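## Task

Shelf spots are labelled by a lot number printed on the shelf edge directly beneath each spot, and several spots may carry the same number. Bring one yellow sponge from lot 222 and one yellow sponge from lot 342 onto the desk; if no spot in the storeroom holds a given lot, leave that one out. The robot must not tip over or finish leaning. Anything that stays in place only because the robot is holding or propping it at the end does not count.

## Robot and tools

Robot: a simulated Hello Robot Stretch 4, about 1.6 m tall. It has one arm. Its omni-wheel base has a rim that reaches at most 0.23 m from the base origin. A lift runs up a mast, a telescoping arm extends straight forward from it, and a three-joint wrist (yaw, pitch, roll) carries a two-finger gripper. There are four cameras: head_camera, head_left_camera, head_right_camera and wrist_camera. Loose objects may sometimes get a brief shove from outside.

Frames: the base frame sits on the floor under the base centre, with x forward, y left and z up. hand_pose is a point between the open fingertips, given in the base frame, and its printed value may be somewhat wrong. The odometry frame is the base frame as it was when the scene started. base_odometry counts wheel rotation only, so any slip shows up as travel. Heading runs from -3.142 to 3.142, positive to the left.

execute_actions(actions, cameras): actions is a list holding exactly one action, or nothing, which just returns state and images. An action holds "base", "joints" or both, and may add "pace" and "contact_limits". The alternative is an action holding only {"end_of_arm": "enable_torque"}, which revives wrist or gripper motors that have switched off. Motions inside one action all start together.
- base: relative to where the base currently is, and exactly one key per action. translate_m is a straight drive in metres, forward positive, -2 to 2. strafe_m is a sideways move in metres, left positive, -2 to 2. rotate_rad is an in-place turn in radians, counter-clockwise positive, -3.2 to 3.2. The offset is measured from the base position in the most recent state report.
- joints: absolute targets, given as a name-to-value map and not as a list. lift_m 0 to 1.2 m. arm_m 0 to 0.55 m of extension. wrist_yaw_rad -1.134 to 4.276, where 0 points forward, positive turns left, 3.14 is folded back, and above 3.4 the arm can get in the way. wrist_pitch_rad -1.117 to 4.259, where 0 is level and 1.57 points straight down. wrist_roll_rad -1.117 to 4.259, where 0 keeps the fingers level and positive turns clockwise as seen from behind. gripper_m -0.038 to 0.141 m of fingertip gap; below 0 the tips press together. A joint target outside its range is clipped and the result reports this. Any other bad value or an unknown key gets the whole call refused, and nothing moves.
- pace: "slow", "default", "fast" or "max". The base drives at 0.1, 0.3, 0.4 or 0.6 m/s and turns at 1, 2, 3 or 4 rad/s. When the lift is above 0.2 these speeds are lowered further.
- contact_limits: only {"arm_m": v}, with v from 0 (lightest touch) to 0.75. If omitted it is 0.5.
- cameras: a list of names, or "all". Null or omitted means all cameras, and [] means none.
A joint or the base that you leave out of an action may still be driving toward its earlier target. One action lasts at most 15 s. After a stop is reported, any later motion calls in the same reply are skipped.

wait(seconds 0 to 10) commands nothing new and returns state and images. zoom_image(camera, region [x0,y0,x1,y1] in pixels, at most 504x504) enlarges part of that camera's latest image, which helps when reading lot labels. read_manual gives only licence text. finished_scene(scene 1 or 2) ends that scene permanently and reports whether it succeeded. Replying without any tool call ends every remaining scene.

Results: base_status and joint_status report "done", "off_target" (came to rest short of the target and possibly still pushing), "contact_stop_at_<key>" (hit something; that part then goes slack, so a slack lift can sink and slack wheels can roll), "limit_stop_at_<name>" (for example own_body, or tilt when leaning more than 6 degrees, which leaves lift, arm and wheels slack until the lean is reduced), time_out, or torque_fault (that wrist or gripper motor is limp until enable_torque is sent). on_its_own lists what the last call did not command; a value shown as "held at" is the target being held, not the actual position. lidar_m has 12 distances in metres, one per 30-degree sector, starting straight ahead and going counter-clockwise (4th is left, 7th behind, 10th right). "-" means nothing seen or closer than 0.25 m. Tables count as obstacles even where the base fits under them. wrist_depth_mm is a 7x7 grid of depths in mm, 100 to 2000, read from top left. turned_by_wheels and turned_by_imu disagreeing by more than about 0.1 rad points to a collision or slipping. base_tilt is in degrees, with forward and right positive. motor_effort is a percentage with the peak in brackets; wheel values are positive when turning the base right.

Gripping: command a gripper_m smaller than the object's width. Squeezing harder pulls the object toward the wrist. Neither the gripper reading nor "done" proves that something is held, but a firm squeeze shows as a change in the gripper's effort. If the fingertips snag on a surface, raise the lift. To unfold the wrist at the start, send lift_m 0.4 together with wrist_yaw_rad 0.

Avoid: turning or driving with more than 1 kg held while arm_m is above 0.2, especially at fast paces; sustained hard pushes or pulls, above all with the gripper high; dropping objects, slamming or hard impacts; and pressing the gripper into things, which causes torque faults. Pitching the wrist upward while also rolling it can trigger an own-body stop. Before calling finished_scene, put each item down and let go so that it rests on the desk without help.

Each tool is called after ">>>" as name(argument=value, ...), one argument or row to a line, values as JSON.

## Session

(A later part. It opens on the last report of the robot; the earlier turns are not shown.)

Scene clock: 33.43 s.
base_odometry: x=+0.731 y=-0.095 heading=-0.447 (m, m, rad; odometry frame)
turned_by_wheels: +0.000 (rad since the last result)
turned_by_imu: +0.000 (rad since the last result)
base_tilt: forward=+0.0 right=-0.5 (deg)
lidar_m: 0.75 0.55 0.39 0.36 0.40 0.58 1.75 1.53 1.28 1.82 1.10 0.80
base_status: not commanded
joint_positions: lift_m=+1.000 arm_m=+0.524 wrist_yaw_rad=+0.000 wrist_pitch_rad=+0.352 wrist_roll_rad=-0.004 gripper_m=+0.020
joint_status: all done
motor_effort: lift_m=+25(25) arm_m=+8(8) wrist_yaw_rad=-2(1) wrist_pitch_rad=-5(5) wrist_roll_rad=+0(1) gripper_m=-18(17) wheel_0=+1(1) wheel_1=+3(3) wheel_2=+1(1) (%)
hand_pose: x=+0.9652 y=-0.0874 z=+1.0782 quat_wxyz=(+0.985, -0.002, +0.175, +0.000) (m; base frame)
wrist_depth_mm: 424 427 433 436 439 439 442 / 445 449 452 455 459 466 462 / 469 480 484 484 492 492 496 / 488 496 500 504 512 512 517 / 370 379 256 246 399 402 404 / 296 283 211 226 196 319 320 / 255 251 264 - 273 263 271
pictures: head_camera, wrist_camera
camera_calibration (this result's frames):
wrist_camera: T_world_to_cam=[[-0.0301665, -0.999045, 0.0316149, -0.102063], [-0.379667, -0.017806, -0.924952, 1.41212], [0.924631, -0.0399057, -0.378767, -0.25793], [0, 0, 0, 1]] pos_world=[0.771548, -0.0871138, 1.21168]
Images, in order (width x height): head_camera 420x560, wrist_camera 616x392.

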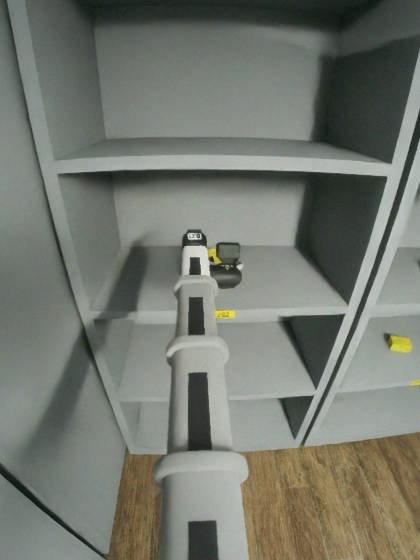

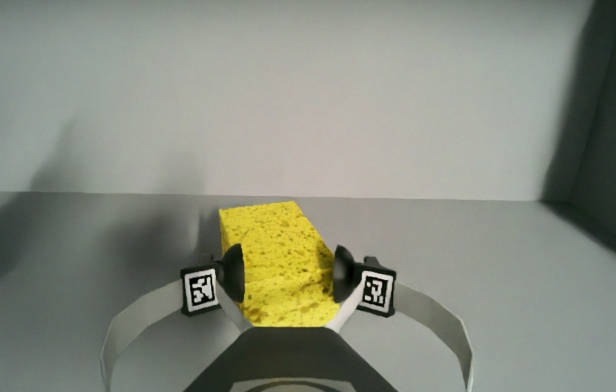

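>>> execute_actions(
  actions=[
    {"joints":{"arm_m":0.0},"base":{"translate_m":-0.55}},
  ],
  cameras=["head_camera"],
)

>>> zoom_image(
  camera="head_camera",
  region=[120, 230, 420, 370],
)

>>> execute_actions(
  actions=[
    {"base":{"rotate_rad":-1.57}},
  ],
)

Scene clock: 37.13 s.
base_odometry: x=+0.236 y=+0.143 heading=-0.448 (m, m, rad; odometry frame)
turned_by_wheels: +0.000 (rad since the last result)
turned_by_imu: +0.000 (rad since the last result)
base_tilt: forward=+0.0 right=-0.5 (deg)
lidar_m: 1.29 0.57 0.41 0.36 0.40 0.58 1.77 1.52 1.08 1.06 1.85 1.36
base_status: done
joint_positions: lift_m=+1.000 arm_m=+0.001 wrist_yaw_rad=+0.000 wrist_pitch_rad=+0.353 wrist_roll_rad=-0.004 gripper_m=+0.020
joint_status: all done
motor_effort: lift_m=+26(25) arm_m=-8(10) wrist_yaw_rad=-2(3) wrist_pitch_rad=-6(6) wrist_roll_rad=+0(0) gripper_m=-19(19) wheel_0=-1(6) wheel_1=-1(7) wheel_2=-1(10) (%)
hand_pose: x=+0.4431 y=-0.0875 z=+1.0781 quat_wxyz=(+0.984, -0.002, +0.175, +0.000) (m; base frame)
wrist_depth_mm: 741 1042 1397 1397 1366 1366 1397 / 750 1060 1430 1430 1281 1430 1464 / 759 1078 1537 1537 1281 1576 1576 / 759 1160 1537 1618 1430 1618 1576 / 768 1160 256 246 1281 1397 1397 / 768 917 211 226 196 1661 1618 / 759 1138 1430 - 1430 1464 1464
pictures: head_camera
Images, in order (width x height): head_camera 420x560.

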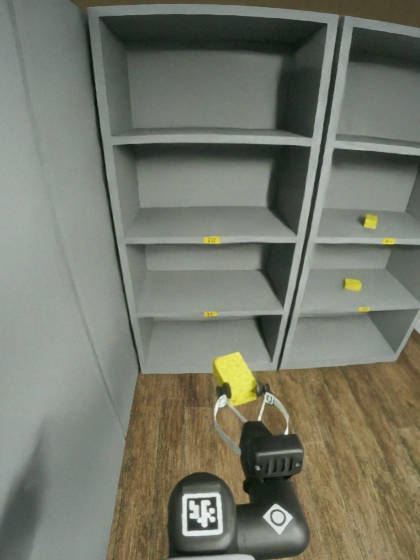

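Region (120, 230, 420, 370) of head_camera's 420x560 image, scaled by 1.680, with more detail than that image has; it fills the top 235 rows of this view, and the rest is white.

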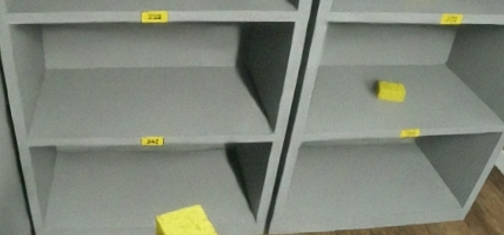

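Scene clock: 39.40 s.
base_odometry: x=+0.236 y=+0.143 heading=-2.017 (m, m, rad; odometry frame)
turned_by_wheels: -1.569 (rad since the last result)
turned_by_imu: -1.554 (rad since the last result)
base_tilt: forward=+0.0 right=-0.5 (deg)
lidar_m: 1.06 1.86 1.35 1.31 0.54 0.40 0.36 0.42 0.59 1.66 1.51 1.07
base_status: done
joint_positions: lift_m=+1.000 arm_m=+0.001 wrist_yaw_rad=+0.000 wrist_pitch_rad=+0.353 wrist_roll_rad=-0.004 gripper_m=+0.020
joint_status: not commanded
motor_effort: lift_m=+25(25) arm_m=-9(9) wrist_yaw_rad=-2(0) wrist_pitch_rad=-6(7) wrist_roll_rad=+1(0) gripper_m=-20(19) wheel_0=+4(7) wheel_1=+4(11) wheel_2=+1(7) (%)
hand_pose: x=+0.4431 y=-0.0874 z=+1.0781 quat_wxyz=(+0.984, -0.002, +0.175, +0.000) (m; base frame)
wrist_depth_mm: 1397 1397 1430 1464 1464 1499 1464 / 1464 1499 1537 1499 1576 1576 1576 / 1576 1576 1618 1618 1618 1661 1661 / 1708 1661 1708 1229 1182 1229 1255 / 1808 1808 256 246 991 1182 - / 1661 1576 211 226 195 1708 1756 / 1397 1397 1464 - 1499 1464 1464
pictures: head_camera, head_left_camera, head_right_camera, wrist_camera
camera_calibration (this result's frames):
wrist_camera: T_world_to_cam=[[-0.0302138, -0.999043, 0.0316295, -0.117822], [-0.380033, -0.0177859, -0.924802, 1.21382], [0.924479, -0.039962, -0.379132, 0.22526], [0, 0, 0, 1]] pos_world=[0.249484, -0.0871183, 1.21167]
Images, in order (width x height): head_camera 420x560, head_left_camera 420x672, head_right_camera 420x672, wrist_camera 616x392.

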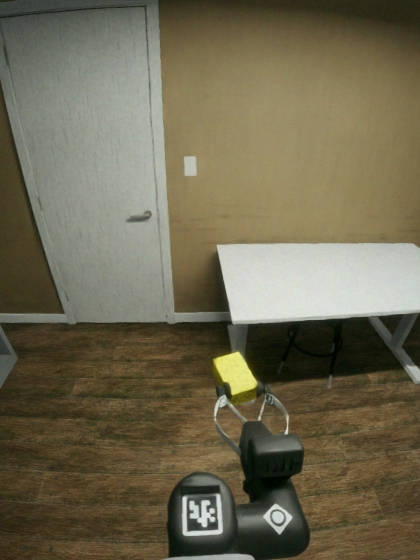

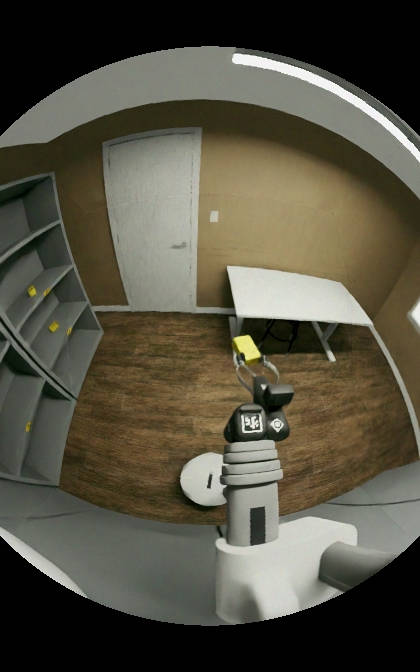

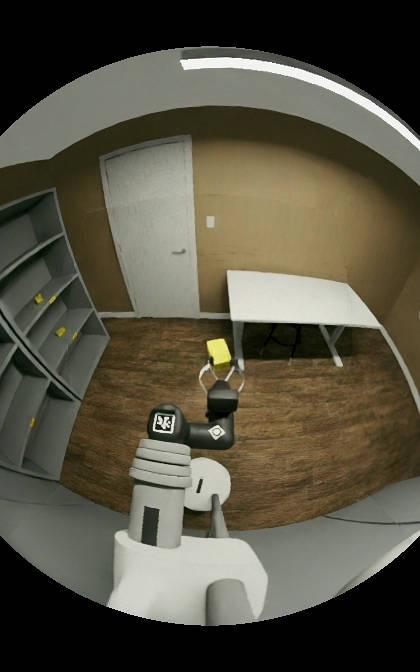

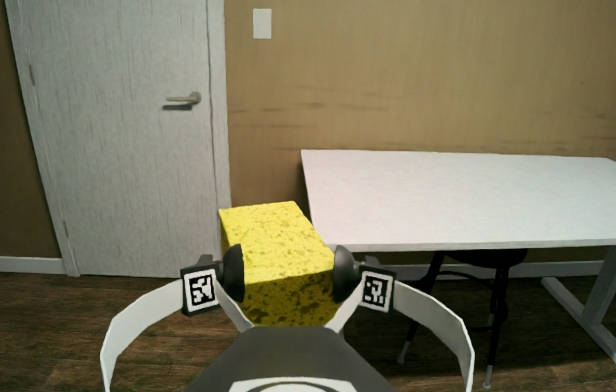

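>>> execute_actions(
  actions=[
    {"base":{"strafe_m":-0.3}},
  ],
  cameras=[],
)

>>> execute_actions(
  actions=[
    {"base":{"translate_m":0.4},"joints":{"lift_m":0.76,"arm_m":0.35}},
  ],
)

Scene clock: 42.23 s.
base_odometry: x=-0.035 y=+0.273 heading=-2.017 (m, m, rad; odometry frame)
turned_by_wheels: +0.000 (rad since the last result)
turned_by_imu: +0.001 (rad since the last result)
base_tilt: forward=+0.0 right=-0.5 (deg)
lidar_m: 1.02 1.89 1.69 1.55 0.57 0.41 0.38 0.42 0.59 1.67 1.53 1.07
base_status: done
joint_positions: lift_m=+1.000 arm_m=+0.001 wrist_yaw_rad=+0.000 wrist_pitch_rad=+0.353 wrist_roll_rad=-0.004 gripper_m=+0.020
joint_status: not commanded
motor_effort: lift_m=+25(25) arm_m=-9(8) wrist_yaw_rad=-1(0) wrist_pitch_rad=-7(6) wrist_roll_rad=+1(0) gripper_m=-19(18) wheel_0=+1(11) wheel_1=+0(8) wheel_2=+1(1) (%)
hand_pose: x=+0.4431 y=-0.0874 z=+1.0782 quat_wxyz=(+0.984, -0.002, +0.175, +0.000) (m; base frame)
wrist_depth_mm: 1430 1430 1464 1464 1464 1464 1464 / 1464 1499 1537 1537 1537 1576 1576 / 1576 1618 1618 1618 1618 1618 1661 / 1661 1756 1255 1160 1205 1205 1255 / 1756 1808 256 246 1008 1921 1464 / 1661 1576 211 226 196 1756 1618 / 1397 1397 1464 - 1499 1430 1499
pictures: none
No camera images: the call's "cameras" was empty. Leave "cameras" out to get every camera's image.

Scene clock: 45.07 s.
base_odometry: x=-0.207 y=-0.088 heading=-2.016 (m, m, rad; odometry frame)
turned_by_wheels: +0.000 (rad since the last result)
turned_by_imu: +0.002 (rad since the last result)
base_tilt: forward=+0.0 right=-0.5 (deg)
lidar_m: 0.62 1.50 1.66 1.59 1.11 0.83 0.78 0.82 1.16 2.61 0.91 0.66
base_status: done
joint_positions: lift_m=+0.760 arm_m=+0.349 wrist_yaw_rad=+0.000 wrist_pitch_rad=+0.352 wrist_roll_rad=-0.004 gripper_m=+0.020
joint_status: all done
motor_effort: lift_m=+15(22) arm_m=+8(8) wrist_yaw_rad=-2(0) wrist_pitch_rad=-6(7) wrist_roll_rad=+1(0) gripper_m=-18(20) wheel_0=+1(7) wheel_1=+2(7) wheel_2=+0(9) (%)
hand_pose: x=+0.7902 y=-0.0874 z=+0.8391 quat_wxyz=(+0.985, -0.002, +0.175, +0.000) (m; base frame)
wrist_depth_mm: 778 788 788 798 798 809 809 / 809 831 831 842 842 854 866 / 854 878 866 878 891 891 891 / 917 904 585 591 609 621 634 / 976 433 256 245 455 462 462 / 355 324 211 226 195 366 366 / 294 287 303 - 312 300 310
pictures: head_camera, head_left_camera, head_right_camera, wrist_camera
camera_calibration (this result's frames):
wrist_camera: T_world_to_cam=[[-0.0300849, -0.999047, 0.0316241, -0.099834], [-0.379862, -0.0178372, -0.924871, 1.12458], [0.924554, -0.0398374, -0.378963, -0.186466], [0, 0, 0, 1]] pos_world=[0.596578, -0.0871079, 0.972581]
Images, in order (width x height): head_camera 420x560, head_left_camera 420x672, head_right_camera 420x672, wrist_camera 616x392.

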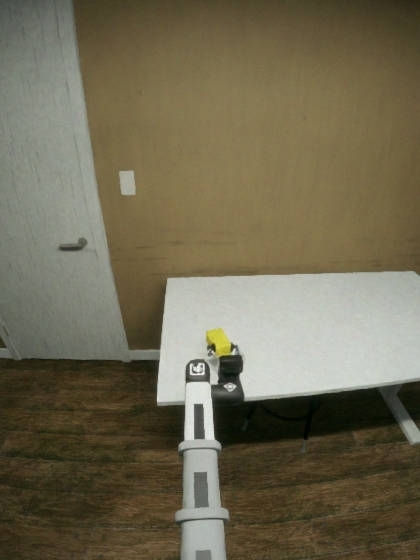

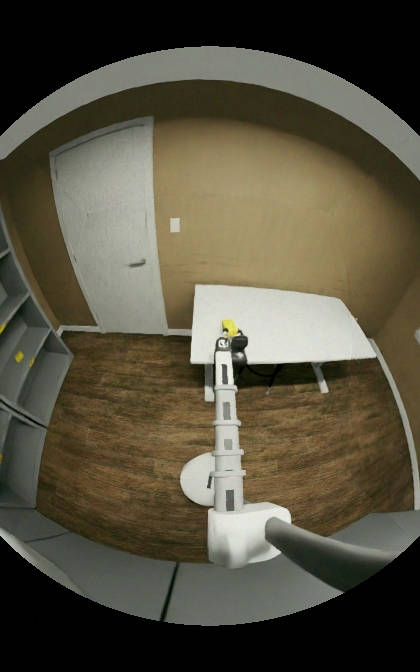

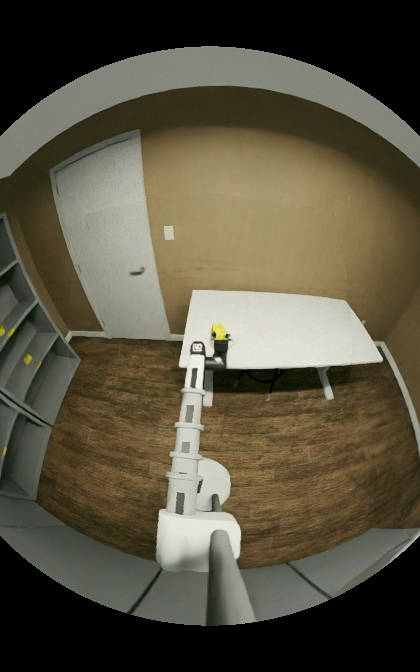

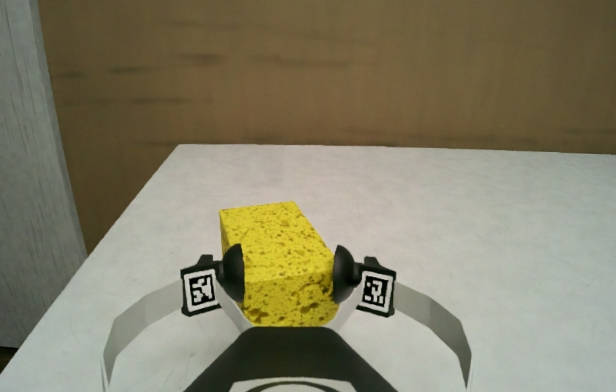

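>>> execute_actions(
  actions=[
    {"joints":{"lift_m":0.702}},
  ],
  cameras=["wrist_camera"],
)

>>> execute_actions(
  actions=[
    {"joints":{"gripper_m":0.13}},
  ],
  cameras=[],
)

>>> execute_actions(
  actions=[
    {"joints":{"lift_m":0.8,"arm_m":0,"wrist_pitch_rad":0}},
  ],
)

Scene clock: 46.63 s.
base_odometry: x=-0.207 y=-0.088 heading=-2.016 (m, m, rad; odometry frame)
turned_by_wheels: +0.000 (rad since the last result)
turned_by_imu: +0.001 (rad since the last result)
base_tilt: forward=-0.1 right=-0.5 (deg)
lidar_m: 0.63 1.51 1.69 1.59 1.14 0.82 0.77 0.84 1.16 2.63 0.91 0.66
base_status: not commanded
joint_positions: lift_m=+0.702 arm_m=+0.349 wrist_yaw_rad=+0.000 wrist_pitch_rad=+0.352 wrist_roll_rad=-0.004 gripper_m=+0.020
joint_status: all done
motor_effort: lift_m=+15(14) arm_m=+8(8) wrist_yaw_rad=+0(3) wrist_pitch_rad=-6(6) wrist_roll_rad=+0(1) gripper_m=-19(18) wheel_0=+1(1) wheel_1=+2(2) wheel_2=+0(0) (%)
hand_pose: x=+0.7902 y=-0.0874 z=+0.7811 quat_wxyz=(+0.985, -0.002, +0.175, +0.000) (m; base frame)
wrist_depth_mm: 778 778 788 798 809 809 820 / 809 820 842 842 854 866 866 / 854 854 661 676 707 741 778 / 904 442 449 455 466 477 488 / 327 332 256 245 351 351 355 / 260 249 211 227 195 282 281 / 225 221 234 - 240 229 -
pictures: wrist_camera
camera_calibration (this result's frames):
wrist_camera: T_world_to_cam=[[-0.0300851, -0.999047, 0.031624, -0.0979998], [-0.379862, -0.0178369, -0.924871, 1.07094], [0.924554, -0.0398376, -0.378963, -0.208445], [0, 0, 0, 1]] pos_world=[0.596581, -0.087108, 0.914592]
Images, in order (width x height): wrist_camera 616x392.

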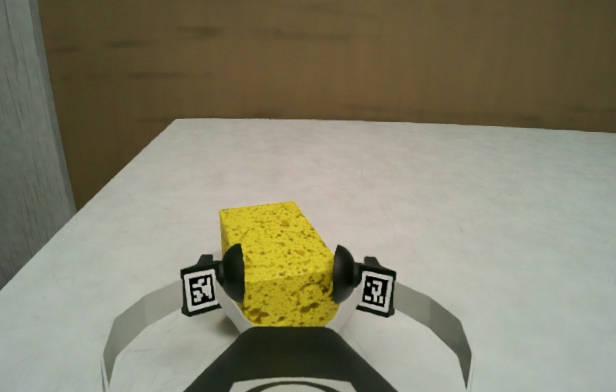

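Scene clock: 48.63 s.
base_odometry: x=-0.207 y=-0.088 heading=-2.016 (m, m, rad; odometry frame)
turned_by_wheels: +0.000 (rad since the last result)
turned_by_imu: +0.001 (rad since the last result)
base_tilt: forward=+0.0 right=-0.4 (deg)
lidar_m: 0.62 1.49 1.69 1.60 1.12 0.83 0.78 0.83 1.16 2.62 0.95 0.66
base_status: not commanded
joint_positions: lift_m=+0.702 arm_m=+0.349 wrist_yaw_rad=+0.000 wrist_pitch_rad=+0.352 wrist_roll_rad=-0.004 gripper_m=+0.130
joint_status: all done
motor_effort: lift_m=+14(15) arm_m=+8(8) wrist_yaw_rad=-1(2) wrist_pitch_rad=-6(8) wrist_roll_rad=-1(2) gripper_m=-1(18) wheel_0=+1(1) wheel_1=+2(2) wheel_2=+0(0) (%)
hand_pose: x=+0.7902 y=-0.0874 z=+0.7811 quat_wxyz=(+0.985, -0.002, +0.175, +0.000) (m; base frame)
wrist_depth_mm: 778 788 798 809 809 809 831 / 809 831 842 842 842 866 866 / 854 866 654 676 699 732 778 / 917 439 449 459 469 477 488 / 327 330 307 276 351 355 357 / 260 248 251 232 258 281 279 / 224 223 233 - 239 231 -
pictures: none
No camera images: the call's "cameras" was empty. Leave "cameras" out to get every camera's image.

Scene clock: 50.80 s.
base_odometry: x=-0.207 y=-0.088 heading=-2.016 (m, m, rad; odometry frame)
turned_by_wheels: +0.000 (rad since the last result)
turned_by_imu: +0.001 (rad since the last result)
base_tilt: forward=-0.1 right=-0.5 (deg)
lidar_m: 0.63 1.50 1.68 1.60 1.13 0.82 0.77 0.84 1.13 2.62 0.93 0.64
base_status: not commanded
joint_positions: lift_m=+0.800 arm_m=+0.001 wrist_yaw_rad=+0.000 wrist_pitch_rad=+0.003 wrist_roll_rad=-0.004 gripper_m=+0.130
joint_status: all done
motor_effort: lift_m=+25(26) arm_m=-8(8) wrist_yaw_rad=+0(2) wrist_pitch_rad=-6(12) wrist_roll_rad=+0(1) gripper_m=-1(0) wheel_0=+1(1) wheel_1=+2(2) wheel_2=+0(0) (%)
hand_pose: x=+0.4609 y=-0.0874 z=+0.9770 quat_wxyz=(+1.000, -0.002, +0.001, +0.000) (m; base frame)
wrist_depth_mm: 1138 1182 1182 1182 1205 1205 1229 / 1160 1182 1205 1205 1205 1229 1229 / 1160 1182 1182 1205 1229 1229 1255 / 1160 1205 1229 1255 1255 1255 1308 / 1182 1205 1255 1255 1255 1255 1281 / 1182 1182 707 778 723 831 820 / 1205 931 621 - 634 580 615
pictures: head_camera, head_left_camera, head_right_camera, wrist_camera
camera_calibration (this result's frames):
wrist_camera: T_world_to_cam=[[-0.0392919, -0.999041, 0.0193448, -0.0979179], [-0.0397954, -0.0177798, -0.99905, 1.04279], [0.998435, -0.0400244, -0.0390586, -0.195856], [0, 0, 0, 1]] pos_world=[0.2332, -0.0871223, 1.03604]
Images, in order (width x height): head_camera 420x560, head_left_camera 420x672, head_right_camera 420x672, wrist_camera 616x392.

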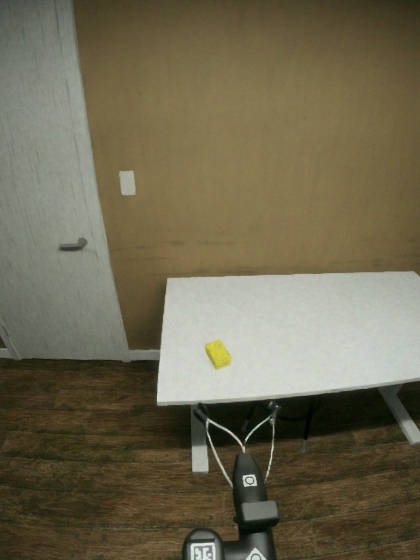

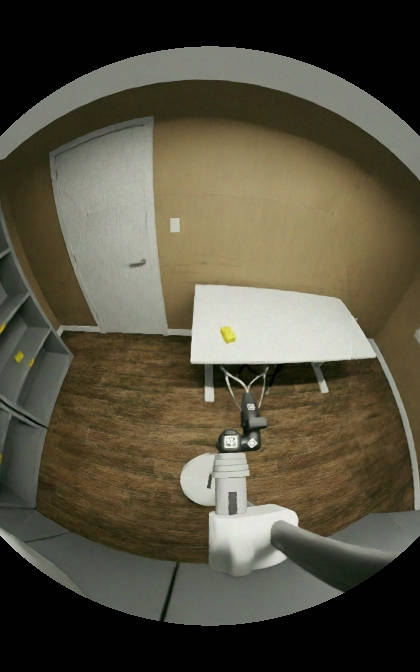

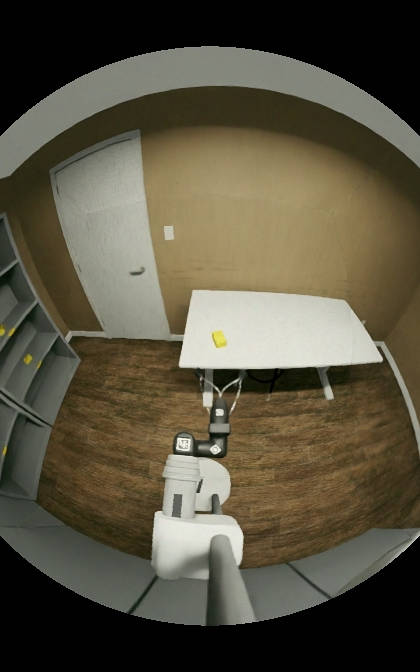

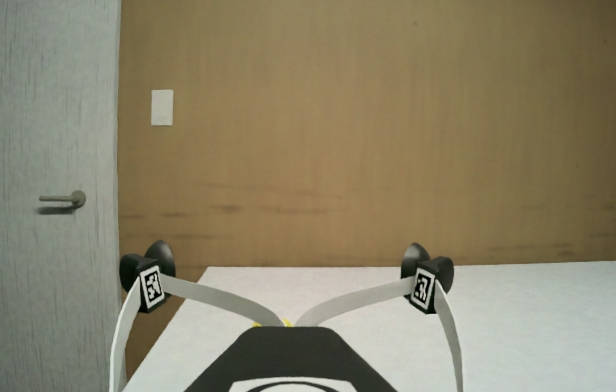

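>>> execute_actions(
  actions=[
    {"base":{"rotate_rad":1.57}},
  ],
  cameras=[],
)

>>> execute_actions(
  actions=[
    {"base":{"translate_m":0.5},"joints":{"lift_m":0.6}},
  ],
)

Scene clock: 53.23 s.
base_odometry: x=-0.207 y=-0.088 heading=-0.447 (m, m, rad; odometry frame)
turned_by_wheels: +1.569 (rad since the last result)
turned_by_imu: +1.555 (rad since the last result)
base_tilt: forward=+0.0 right=-0.4 (deg)
lidar_m: 1.60 1.13 0.84 0.77 0.83 1.18 2.66 0.95 0.66 0.59 1.50 1.64
base_status: done
joint_positions: lift_m=+0.800 arm_m=+0.001 wrist_yaw_rad=+0.000 wrist_pitch_rad=+0.003 wrist_roll_rad=-0.004 gripper_m=+0.130
joint_status: not commanded
motor_effort: lift_m=+24(26) arm_m=-8(8) wrist_yaw_rad=-1(3) wrist_pitch_rad=-6(8) wrist_roll_rad=+0(1) gripper_m=-1(0) wheel_0=-3(8) wheel_1=-2(9) wheel_2=-1(9) (%)
hand_pose: x=+0.4609 y=-0.0874 z=+0.9771 quat_wxyz=(+1.000, -0.002, +0.001, +0.000) (m; base frame)
wrist_depth_mm: 1281 1756 1756 1756 1756 1708 1756 / 1281 1576 1708 1499 1618 1537 1708 / 1336 1808 1756 1756 1863 1756 1756 / 1336 1756 1808 1808 1808 1661 1708 / 1366 1661 1863 1863 1863 1756 1863 / 1366 1464 1576 1397 1618 1499 1808 / 1366 1618 1863 - 1921 1661 1808
pictures: none
No camera images: the call's "cameras" was empty. Leave "cameras" out to get every camera's image.

Scene clock: 56.40 s.
base_odometry: x=+0.244 y=-0.304 heading=-0.447 (m, m, rad; odometry frame)
turned_by_wheels: +0.000 (rad since the last result)
turned_by_imu: +0.003 (rad since the last result)
base_tilt: forward=+0.0 right=-0.5 (deg)
lidar_m: 1.10 1.13 0.82 0.77 0.82 1.17 3.18 0.97 0.75 1.39 1.50 1.14
base_status: done
joint_positions: lift_m=+0.600 arm_m=+0.001 wrist_yaw_rad=+0.000 wrist_pitch_rad=+0.003 wrist_roll_rad=-0.004 gripper_m=+0.130
joint_status: all done
motor_effort: lift_m=+14(24) arm_m=-8(9) wrist_yaw_rad=-3(1) wrist_pitch_rad=-7(6) wrist_roll_rad=-1(1) gripper_m=+1(0) wheel_0=+0(8) wheel_1=+1(5) wheel_2=+2(7) (%)
hand_pose: x=+0.4608 y=-0.0874 z=+0.7779 quat_wxyz=(+1.000, -0.002, +0.001, +0.000) (m; base frame)
wrist_depth_mm: 1182 1308 1255 1308 1308 1336 1255 / 1160 1281 1281 946 1308 1336 1281 / 1160 1281 1308 917 1336 1336 1182 / 1255 1308 1308 904 1366 1366 1255 / 1118 1255 1308 917 1366 1366 1205 / 1160 891 946 917 1366 976 1160 / 1229 1336 1366 - 1366 1397 1255
pictures: head_camera, head_left_camera, head_right_camera, wrist_camera
camera_calibration (this result's frames):
wrist_camera: T_world_to_cam=[[-0.0392867, -0.999041, 0.0193449, -0.0940685], [-0.0397951, -0.0177802, -0.99905, 0.843877], [0.998435, -0.0400192, -0.0390584, -0.203602], [0, 0, 0, 1]] pos_world=[0.23317, -0.087122, 0.836942]
Images, in order (width x height): head_camera 420x560, head_left_camera 420x672, head_right_camera 420x672, wrist_camera 616x392.

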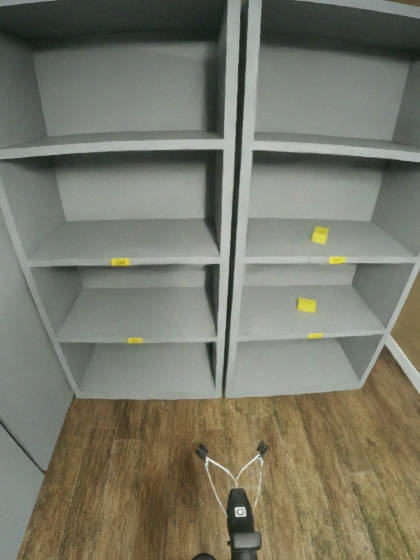

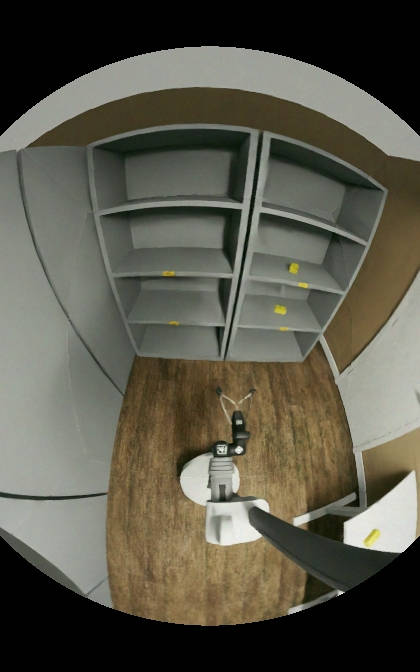

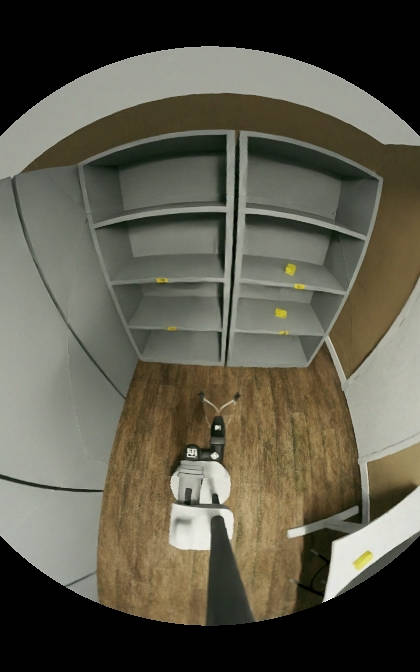

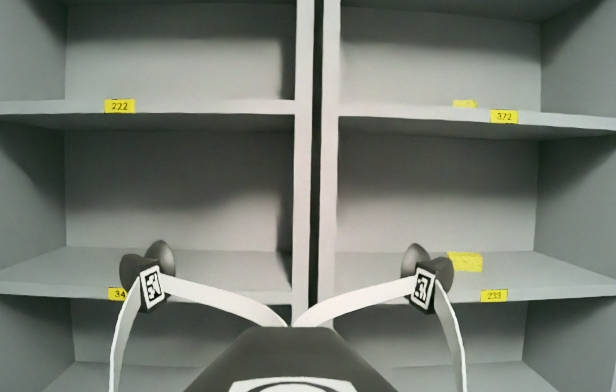

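>>> execute_actions(
  actions=[
    {"base":{"rotate_rad":1.9}},
  ],
)

Scene clock: 58.83 s.
base_odometry: x=+0.244 y=-0.304 heading=+1.453 (m, m, rad; odometry frame)
turned_by_wheels: +1.900 (rad since the last result)
turned_by_imu: +1.883 (rad since the last result)
base_tilt: forward=+0.0 right=-0.5 (deg)
lidar_m: 0.78 0.98 1.93 1.20 0.72 0.85 1.41 1.25 1.11 1.12 0.87 0.76
base_status: done
joint_positions: lift_m=+0.600 arm_m=+0.001 wrist_yaw_rad=+0.000 wrist_pitch_rad=+0.003 wrist_roll_rad=-0.004 gripper_m=+0.130
joint_status: not commanded
motor_effort: lift_m=+15(16) arm_m=-8(8) wrist_yaw_rad=-3(2) wrist_pitch_rad=-6(6) wrist_roll_rad=-1(0) gripper_m=+2(0) wheel_0=-2(8) wheel_1=-1(9) wheel_2=-1(9) (%)
hand_pose: x=+0.4609 y=-0.0874 z=+0.7778 quat_wxyz=(+1.000, -0.002, +0.001, +0.000) (m; base frame)
wrist_depth_mm: 715 668 615 574 535 500 477 / 723 668 621 580 539 508 480 / 741 676 627 580 544 512 484 / 741 683 634 591 554 517 492 / 759 676 647 597 559 521 492 / 768 691 647 591 554 521 500 / 788 707 668 - 564 521 500
pictures: head_camera, head_left_camera, head_right_camera, wrist_camera
camera_calibration (this result's frames):
wrist_camera: T_world_to_cam=[[-0.0391298, -0.999047, 0.0193446, -0.0940939], [-0.0397925, -0.0177861, -0.99905, 0.843812], [0.998441, -0.0398624, -0.0390586, -0.20361], [0, 0, 0, 1]] pos_world=[0.233188, -0.0871125, 0.836877]
Images, in order (width x height): head_camera 420x560, head_left_camera 420x672, head_right_camera 420x672, wrist_camera 616x392.

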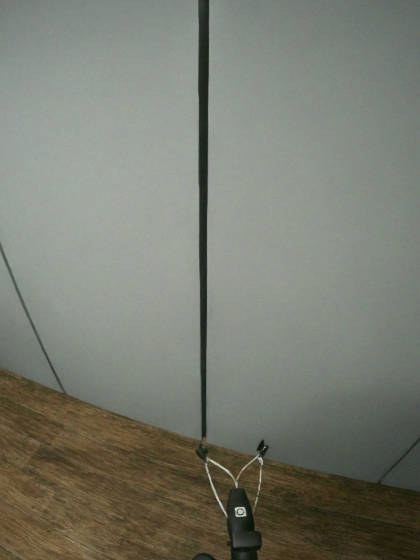

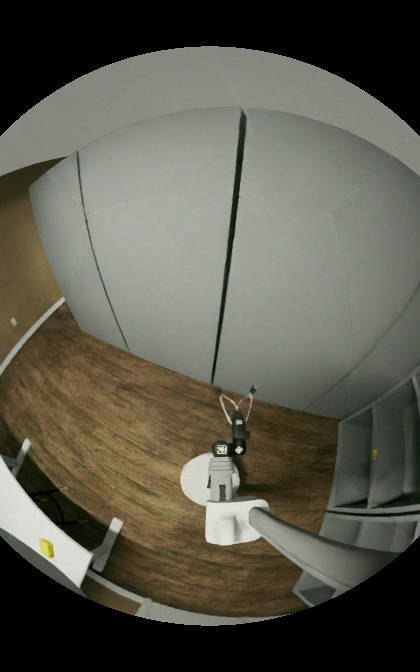

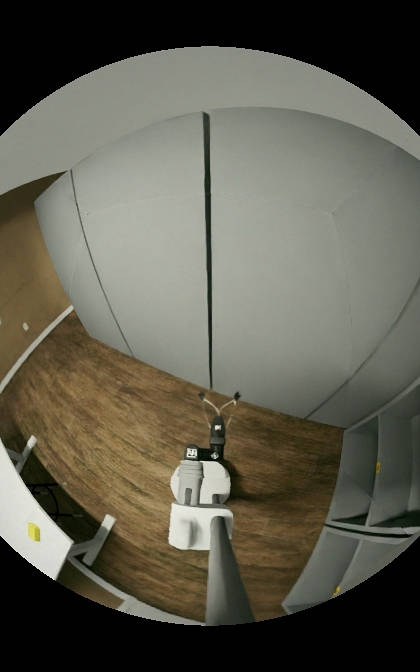

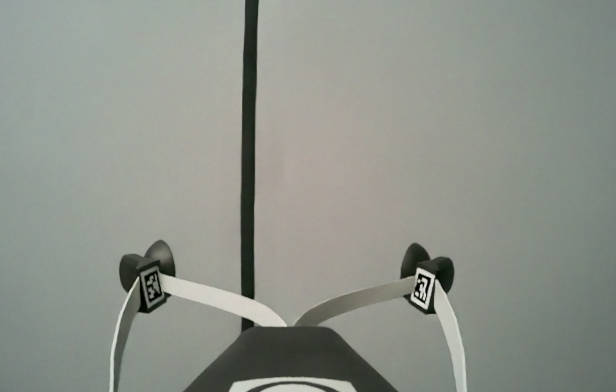

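>>> execute_actions(
  actions=[
    {"base":{"rotate_rad":1.24}},
  ],
  cameras=[],
)

>>> execute_actions(
  actions=[
    {"base":{"translate_m":1.0}},
  ],
)

Scene clock: 61.07 s.
base_odometry: x=+0.244 y=-0.304 heading=+2.692 (m, m, rad; odometry frame)
turned_by_wheels: +1.239 (rad since the last result)
turned_by_imu: +1.229 (rad since the last result)
base_tilt: forward=-0.1 right=-0.5 (deg)
lidar_m: 3.12 0.93 0.73 1.40 1.51 1.15 1.11 1.14 0.82 0.78 0.81 1.19
base_status: done
joint_positions: lift_m=+0.600 arm_m=+0.001 wrist_yaw_rad=+0.000 wrist_pitch_rad=+0.003 wrist_roll_rad=-0.004 gripper_m=+0.130
joint_status: not commanded
motor_effort: lift_m=+16(16) arm_m=-8(8) wrist_yaw_rad=-2(1) wrist_pitch_rad=-6(7) wrist_roll_rad=-1(0) gripper_m=-1(1) wheel_0=-3(8) wheel_1=-3(8) wheel_2=-1(8) (%)
hand_pose: x=+0.4609 y=-0.0874 z=+0.7778 quat_wxyz=(+1.000, -0.002, +0.001, +0.000) (m; base frame)
wrist_depth_mm: - - - - - 1366 1008 / - - - - - 1397 1008 / - - - - - 1397 1025 / - - - - - 1397 1008 / - - - - - 1366 1008 / 1863 1808 1921 - 1863 1281 1008 / 1430 1499 1618 - 1661 1255 976
pictures: none
No camera images: the call's "cameras" was empty. Leave "cameras" out to get every camera's image.

Scene clock: 65.90 s.
base_odometry: x=-0.657 y=+0.130 heading=+2.693 (m, m, rad; odometry frame)
turned_by_wheels: +0.000 (rad since the last result)
turned_by_imu: +0.005 (rad since the last result)
base_tilt: forward=-0.1 right=-0.4 (deg)
lidar_m: 2.10 0.93 0.65 0.62 0.66 2.09 2.09 1.15 0.81 0.79 0.85 1.19
base_status: done
joint_positions: lift_m=+0.600 arm_m=+0.001 wrist_yaw_rad=+0.000 wrist_pitch_rad=+0.003 wrist_roll_rad=-0.004 gripper_m=+0.130
joint_status: not commanded
motor_effort: lift_m=+16(16) arm_m=-8(9) wrist_yaw_rad=-3(4) wrist_pitch_rad=-7(7) wrist_roll_rad=+0(0) gripper_m=+1(1) wheel_0=+3(7) wheel_1=+3(9) wheel_2=+0(9) (%)
hand_pose: x=+0.4609 y=-0.0874 z=+0.7778 quat_wxyz=(+1.000, -0.002, +0.001, +0.000) (m; base frame)
wrist_depth_mm: 1756 1808 1808 1808 1808 1808 1863 / 1808 1808 1808 1863 1808 1921 1921 / 1808 1808 1863 1921 1863 1921 1921 / 1808 1863 1808 1863 1863 1863 1921 / 1863 1863 1863 1921 1921 1863 1921 / 1921 1808 1863 1921 1921 1921 - / 1537 1499 1618 - 1661 1537 1618
pictures: head_camera, head_left_camera, head_right_camera, wrist_camera
camera_calibration (this result's frames):
wrist_camera: T_world_to_cam=[[-0.0391297, -0.999047, 0.0193447, -0.0940932], [-0.0397924, -0.0177862, -0.99905, 0.843768], [0.998442, -0.0398623, -0.0390585, -0.20361], [0, 0, 0, 1]] pos_world=[0.233187, -0.0871125, 0.836834]
Images, in order (width x height): head_camera 420x560, head_left_camera 420x672, head_right_camera 420x672, wrist_camera 616x392.

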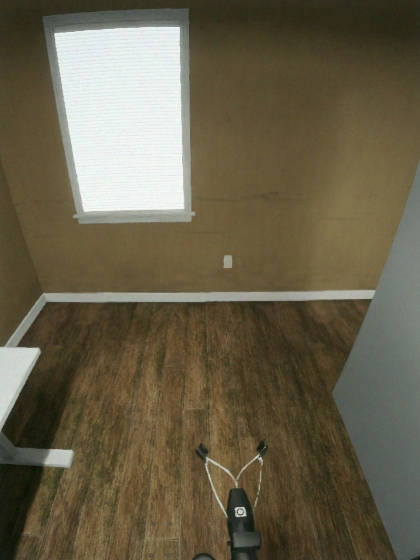

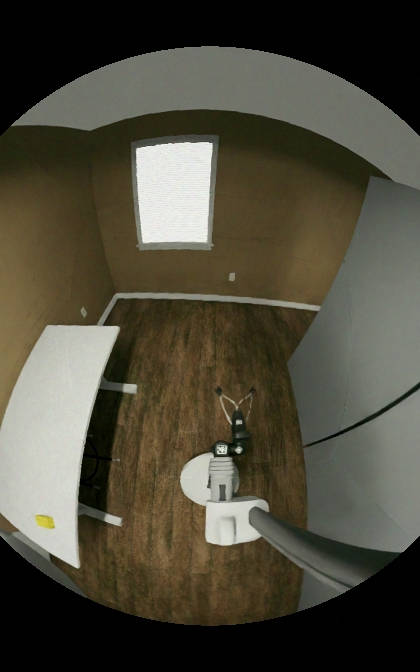

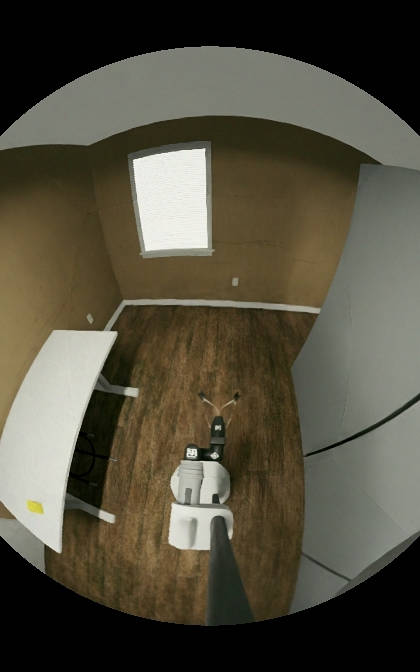

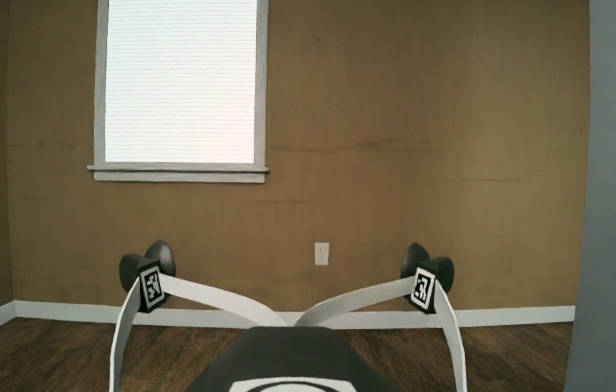

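>>> execute_actions(
  actions=[
    {"base":{"translate_m":1.45}},
  ],
  cameras=[],
)

>>> execute_actions(
  actions=[
    {"base":{"rotate_rad":-1.57}},
  ],
)

Scene clock: 72.57 s.
base_odometry: x=-1.964 y=+0.758 heading=+2.693 (m, m, rad; odometry frame)
turned_by_wheels: +0.000 (rad since the last result)
turned_by_imu: +0.007 (rad since the last result)
base_tilt: forward=-0.1 right=-0.5 (deg)
lidar_m: 0.61 0.66 0.96 1.38 0.85 0.94 3.18 1.20 0.92 2.32 0.94 0.67
base_status: done
joint_positions: lift_m=+0.600 arm_m=+0.001 wrist_yaw_rad=+0.000 wrist_pitch_rad=+0.003 wrist_roll_rad=-0.004 gripper_m=+0.130
joint_status: not commanded
motor_effort: lift_m=+16(16) arm_m=-8(8) wrist_yaw_rad=-2(2) wrist_pitch_rad=-6(7) wrist_roll_rad=+0(0) gripper_m=+1(2) wheel_0=+1(7) wheel_1=+1(8) wheel_2=+2(9) (%)
hand_pose: x=+0.4609 y=-0.0874 z=+0.7778 quat_wxyz=(+1.000, -0.002, +0.001, +0.000) (m; base frame)
wrist_depth_mm: 439 439 449 452 455 455 462 / 445 442 452 455 455 462 462 / 449 445 459 462 466 469 469 / 442 445 462 466 469 473 473 / 462 462 466 477 469 477 480 / 466 469 473 473 477 484 488 / 473 473 477 - 488 484 492
pictures: none
No camera images: the call's "cameras" was empty. Leave "cameras" out to get every camera's image.

Scene clock: 74.63 s.
base_odometry: x=-1.964 y=+0.759 heading=+1.123 (m, m, rad; odometry frame)
turned_by_wheels: -1.570 (rad since the last result)
turned_by_imu: -1.554 (rad since the last result)
base_tilt: forward=+0.0 right=-0.5 (deg)
lidar_m: 2.30 0.95 0.70 0.63 0.67 0.97 1.39 0.86 0.92 3.07 1.21 0.89
base_status: done
joint_positions: lift_m=+0.600 arm_m=+0.001 wrist_yaw_rad=+0.000 wrist_pitch_rad=+0.003 wrist_roll_rad=-0.004 gripper_m=+0.130
joint_status: not commanded
motor_effort: lift_m=+16(16) arm_m=-8(8) wrist_yaw_rad=-1(3) wrist_pitch_rad=-7(5) wrist_roll_rad=+1(1) gripper_m=-2(2) wheel_0=+1(7) wheel_1=+1(9) wheel_2=+2(7) (%)
hand_pose: x=+0.4609 y=-0.0874 z=+0.7778 quat_wxyz=(+1.000, -0.002, +0.001, +0.000) (m; base frame)
wrist_depth_mm: 1118 1661 - - 904 627 627 / 1138 1708 - - 904 627 640 / 1160 1708 - - 904 640 647 / 1182 1756 - - 904 647 654 / 1160 1464 - - 891 654 661 / 1138 1397 1863 - 699 654 661 / 1138 1464 1618 - 854 661 668
pictures: head_camera, head_left_camera, head_right_camera, wrist_camera
camera_calibration (this result's frames):
wrist_camera: T_world_to_cam=[[-0.0391302, -0.999047, 0.0193447, -0.0940925], [-0.039789, -0.0177863, -0.99905, 0.843742], [0.998442, -0.0398627, -0.0390551, -0.203616], [0, 0, 0, 1]] pos_world=[0.233188, -0.0871125, 0.836809]
Images, in order (width x height): head_camera 420x560, head_left_camera 420x672, head_right_camera 420x672, wrist_camera 616x392.

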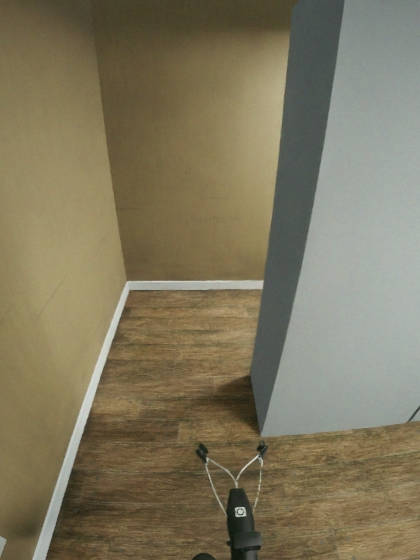

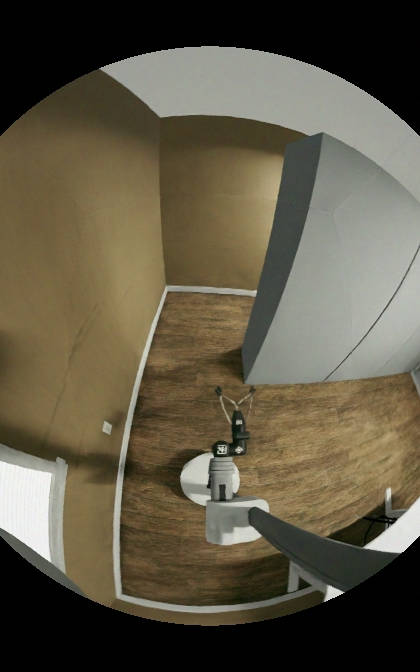

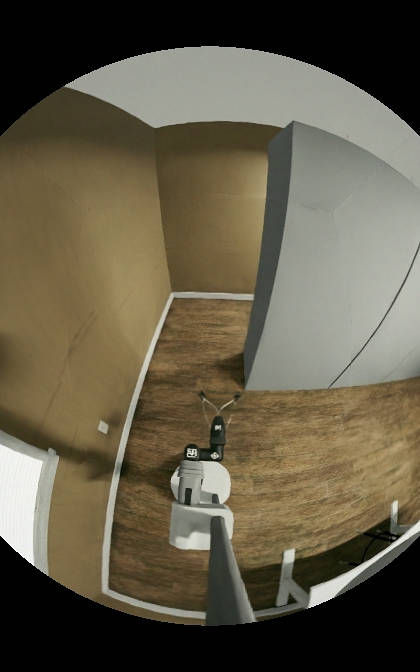

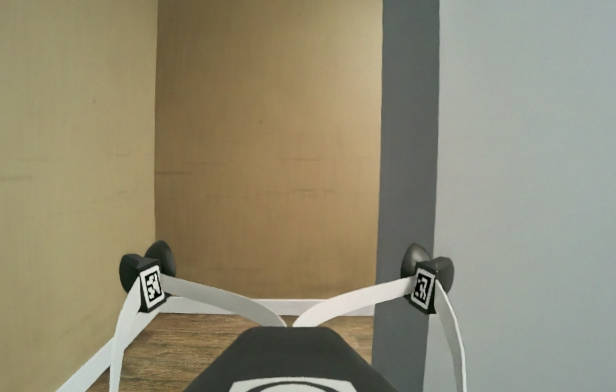

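>>> execute_actions(
  actions=[
    {"base":{"strafe_m":0.22}},
  ],
  cameras=[],
)

>>> execute_actions(
  actions=[
    {"base":{"translate_m":1.6}},
  ],
  cameras=[],
)

>>> execute_actions(
  actions=[
    {"base":{"rotate_rad":-1.57}},
  ],
)

Scene clock: 77.20 s.
base_odometry: x=-2.162 y=+0.854 heading=+1.124 (m, m, rad; odometry frame)
turned_by_wheels: +0.000 (rad since the last result)
turned_by_imu: +0.002 (rad since the last result)
base_tilt: forward=+0.0 right=-0.5 (deg)
lidar_m: 1.70 0.63 0.46 0.40 0.44 0.64 1.39 1.08 1.02 3.11 1.22 1.01
base_status: done
joint_positions: lift_m=+0.600 arm_m=+0.001 wrist_yaw_rad=+0.000 wrist_pitch_rad=+0.003 wrist_roll_rad=-0.004 gripper_m=+0.130
joint_status: not commanded
motor_effort: lift_m=+16(16) arm_m=-9(9) wrist_yaw_rad=-1(3) wrist_pitch_rad=-5(5) wrist_roll_rad=+0(1) gripper_m=+0(1) wheel_0=+1(10) wheel_1=+2(10) wheel_2=+1(0) (%)
hand_pose: x=+0.4609 y=-0.0874 z=+0.7778 quat_wxyz=(+1.000, -0.002, +0.001, +0.000) (m; base frame)
wrist_depth_mm: 798 1205 - - - 891 640 / 820 1229 - - - 904 647 / 831 1229 - - - 904 654 / 854 1229 - - - 904 661 / 842 1098 - - - 904 668 / 831 1008 1863 - 1921 820 676 / 820 1229 1618 - 1661 809 676
pictures: none
No camera images: the call's "cameras" was empty. Leave "cameras" out to get every camera's image.

Scene clock: 84.00 s.
base_odometry: x=-1.471 y=+2.297 heading=+1.124 (m, m, rad; odometry frame)
turned_by_wheels: +0.000 (rad since the last result)
turned_by_imu: +0.008 (rad since the last result)
base_tilt: forward=+0.0 right=-0.5 (deg)
lidar_m: 0.70 0.59 0.42 0.41 0.43 0.63 1.87 0.79 0.63 1.21 1.02 0.75
base_status: done
joint_positions: lift_m=+0.600 arm_m=+0.001 wrist_yaw_rad=+0.000 wrist_pitch_rad=+0.003 wrist_roll_rad=-0.004 gripper_m=+0.130
joint_status: not commanded
motor_effort: lift_m=+16(16) arm_m=-9(8) wrist_yaw_rad=-2(2) wrist_pitch_rad=-6(6) wrist_roll_rad=+1(2) gripper_m=-2(0) wheel_0=+1(6) wheel_1=+1(7) wheel_2=+1(7) (%)
hand_pose: x=+0.4609 y=-0.0874 z=+0.7778 quat_wxyz=(+1.000, -0.002, +0.001, +0.000) (m; base frame)
wrist_depth_mm: 484 484 492 492 496 496 504 / 492 492 496 500 504 504 504 / 492 496 504 504 508 504 508 / 500 500 504 504 508 512 517 / 504 504 508 512 517 517 525 / 508 512 512 512 525 521 530 / 517 517 521 - 530 530 535
pictures: none
No camera images: the call's "cameras" was empty. Leave "cameras" out to get every camera's image.

Scene clock: 86.07 s.
base_odometry: x=-1.471 y=+2.297 heading=-0.446 (m, m, rad; odometry frame)
turned_by_wheels: -1.570 (rad since the last result)
turned_by_imu: -1.554 (rad since the last result)
base_tilt: forward=-0.1 right=-0.4 (deg)
lidar_m: 1.16 1.01 0.74 0.70 0.58 0.42 0.39 0.43 0.64 1.82 0.79 0.62
base_status: done
joint_positions: lift_m=+0.600 arm_m=+0.001 wrist_yaw_rad=+0.000 wrist_pitch_rad=+0.003 wrist_roll_rad=-0.004 gripper_m=+0.130
joint_status: not commanded
motor_effort: lift_m=+16(16) arm_m=-8(8) wrist_yaw_rad=-4(2) wrist_pitch_rad=-5(7) wrist_roll_rad=+0(0) gripper_m=-1(2) wheel_0=+2(7) wheel_1=+1(9) wheel_2=+0(5) (%)
hand_pose: x=+0.4609 y=-0.0874 z=+0.7778 quat_wxyz=(+1.000, -0.002, +0.001, +0.000) (m; base frame)
wrist_depth_mm: 1160 1756 - - 1182 366 349 / 1182 1808 - - 1182 373 351 / 1205 1808 - - 1205 375 355 / 1229 1863 - - 1205 373 362 / 1205 1576 - - 1229 366 364 / 1205 1499 1863 - 691 366 368 / 1182 1499 1618 - 1229 373 373
pictures: head_camera, head_left_camera, head_right_camera, wrist_camera
camera_calibration (this result's frames):
wrist_camera: T_world_to_cam=[[-0.0391713, -0.999045, 0.0193447, -0.0940854], [-0.0397896, -0.0177846, -0.99905, 0.843742], [0.99844, -0.0399038, -0.039055, -0.203617], [0, 0, 0, 1]] pos_world=[0.233186, -0.087115, 0.836809]
Images, in order (width x height): head_camera 420x560, head_left_camera 420x672, head_right_camera 420x672, wrist_camera 616x392.

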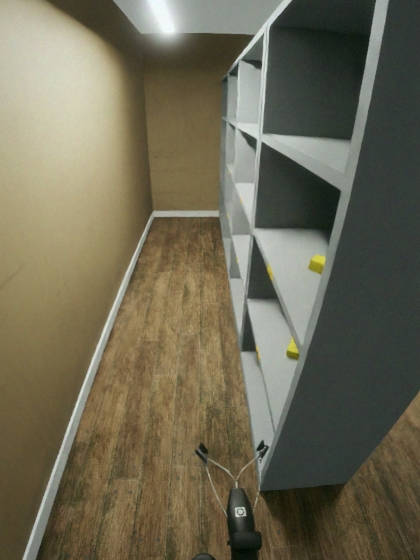

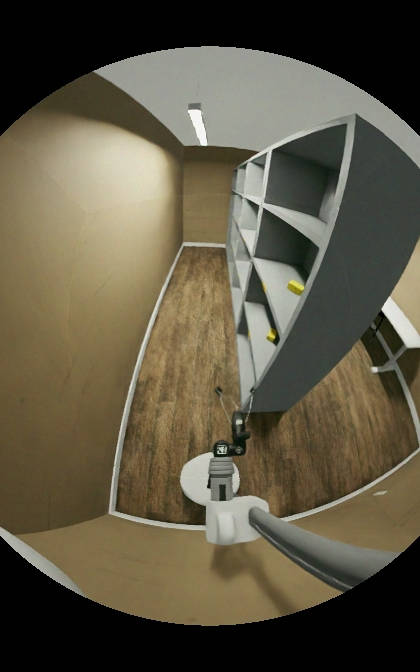

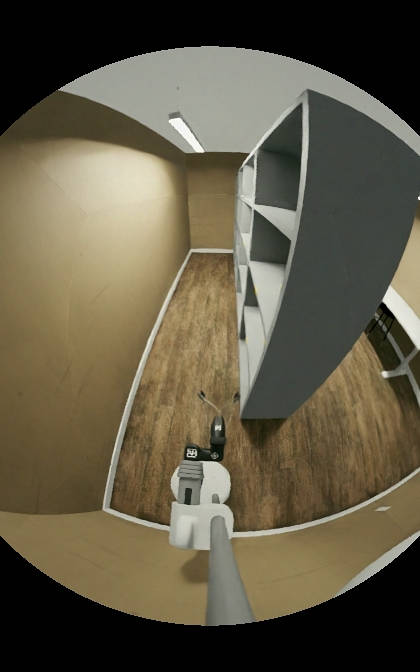

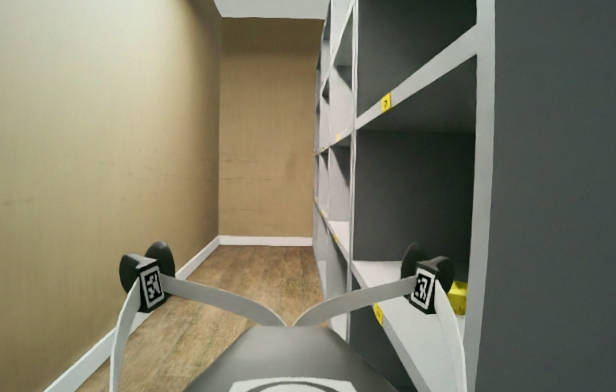

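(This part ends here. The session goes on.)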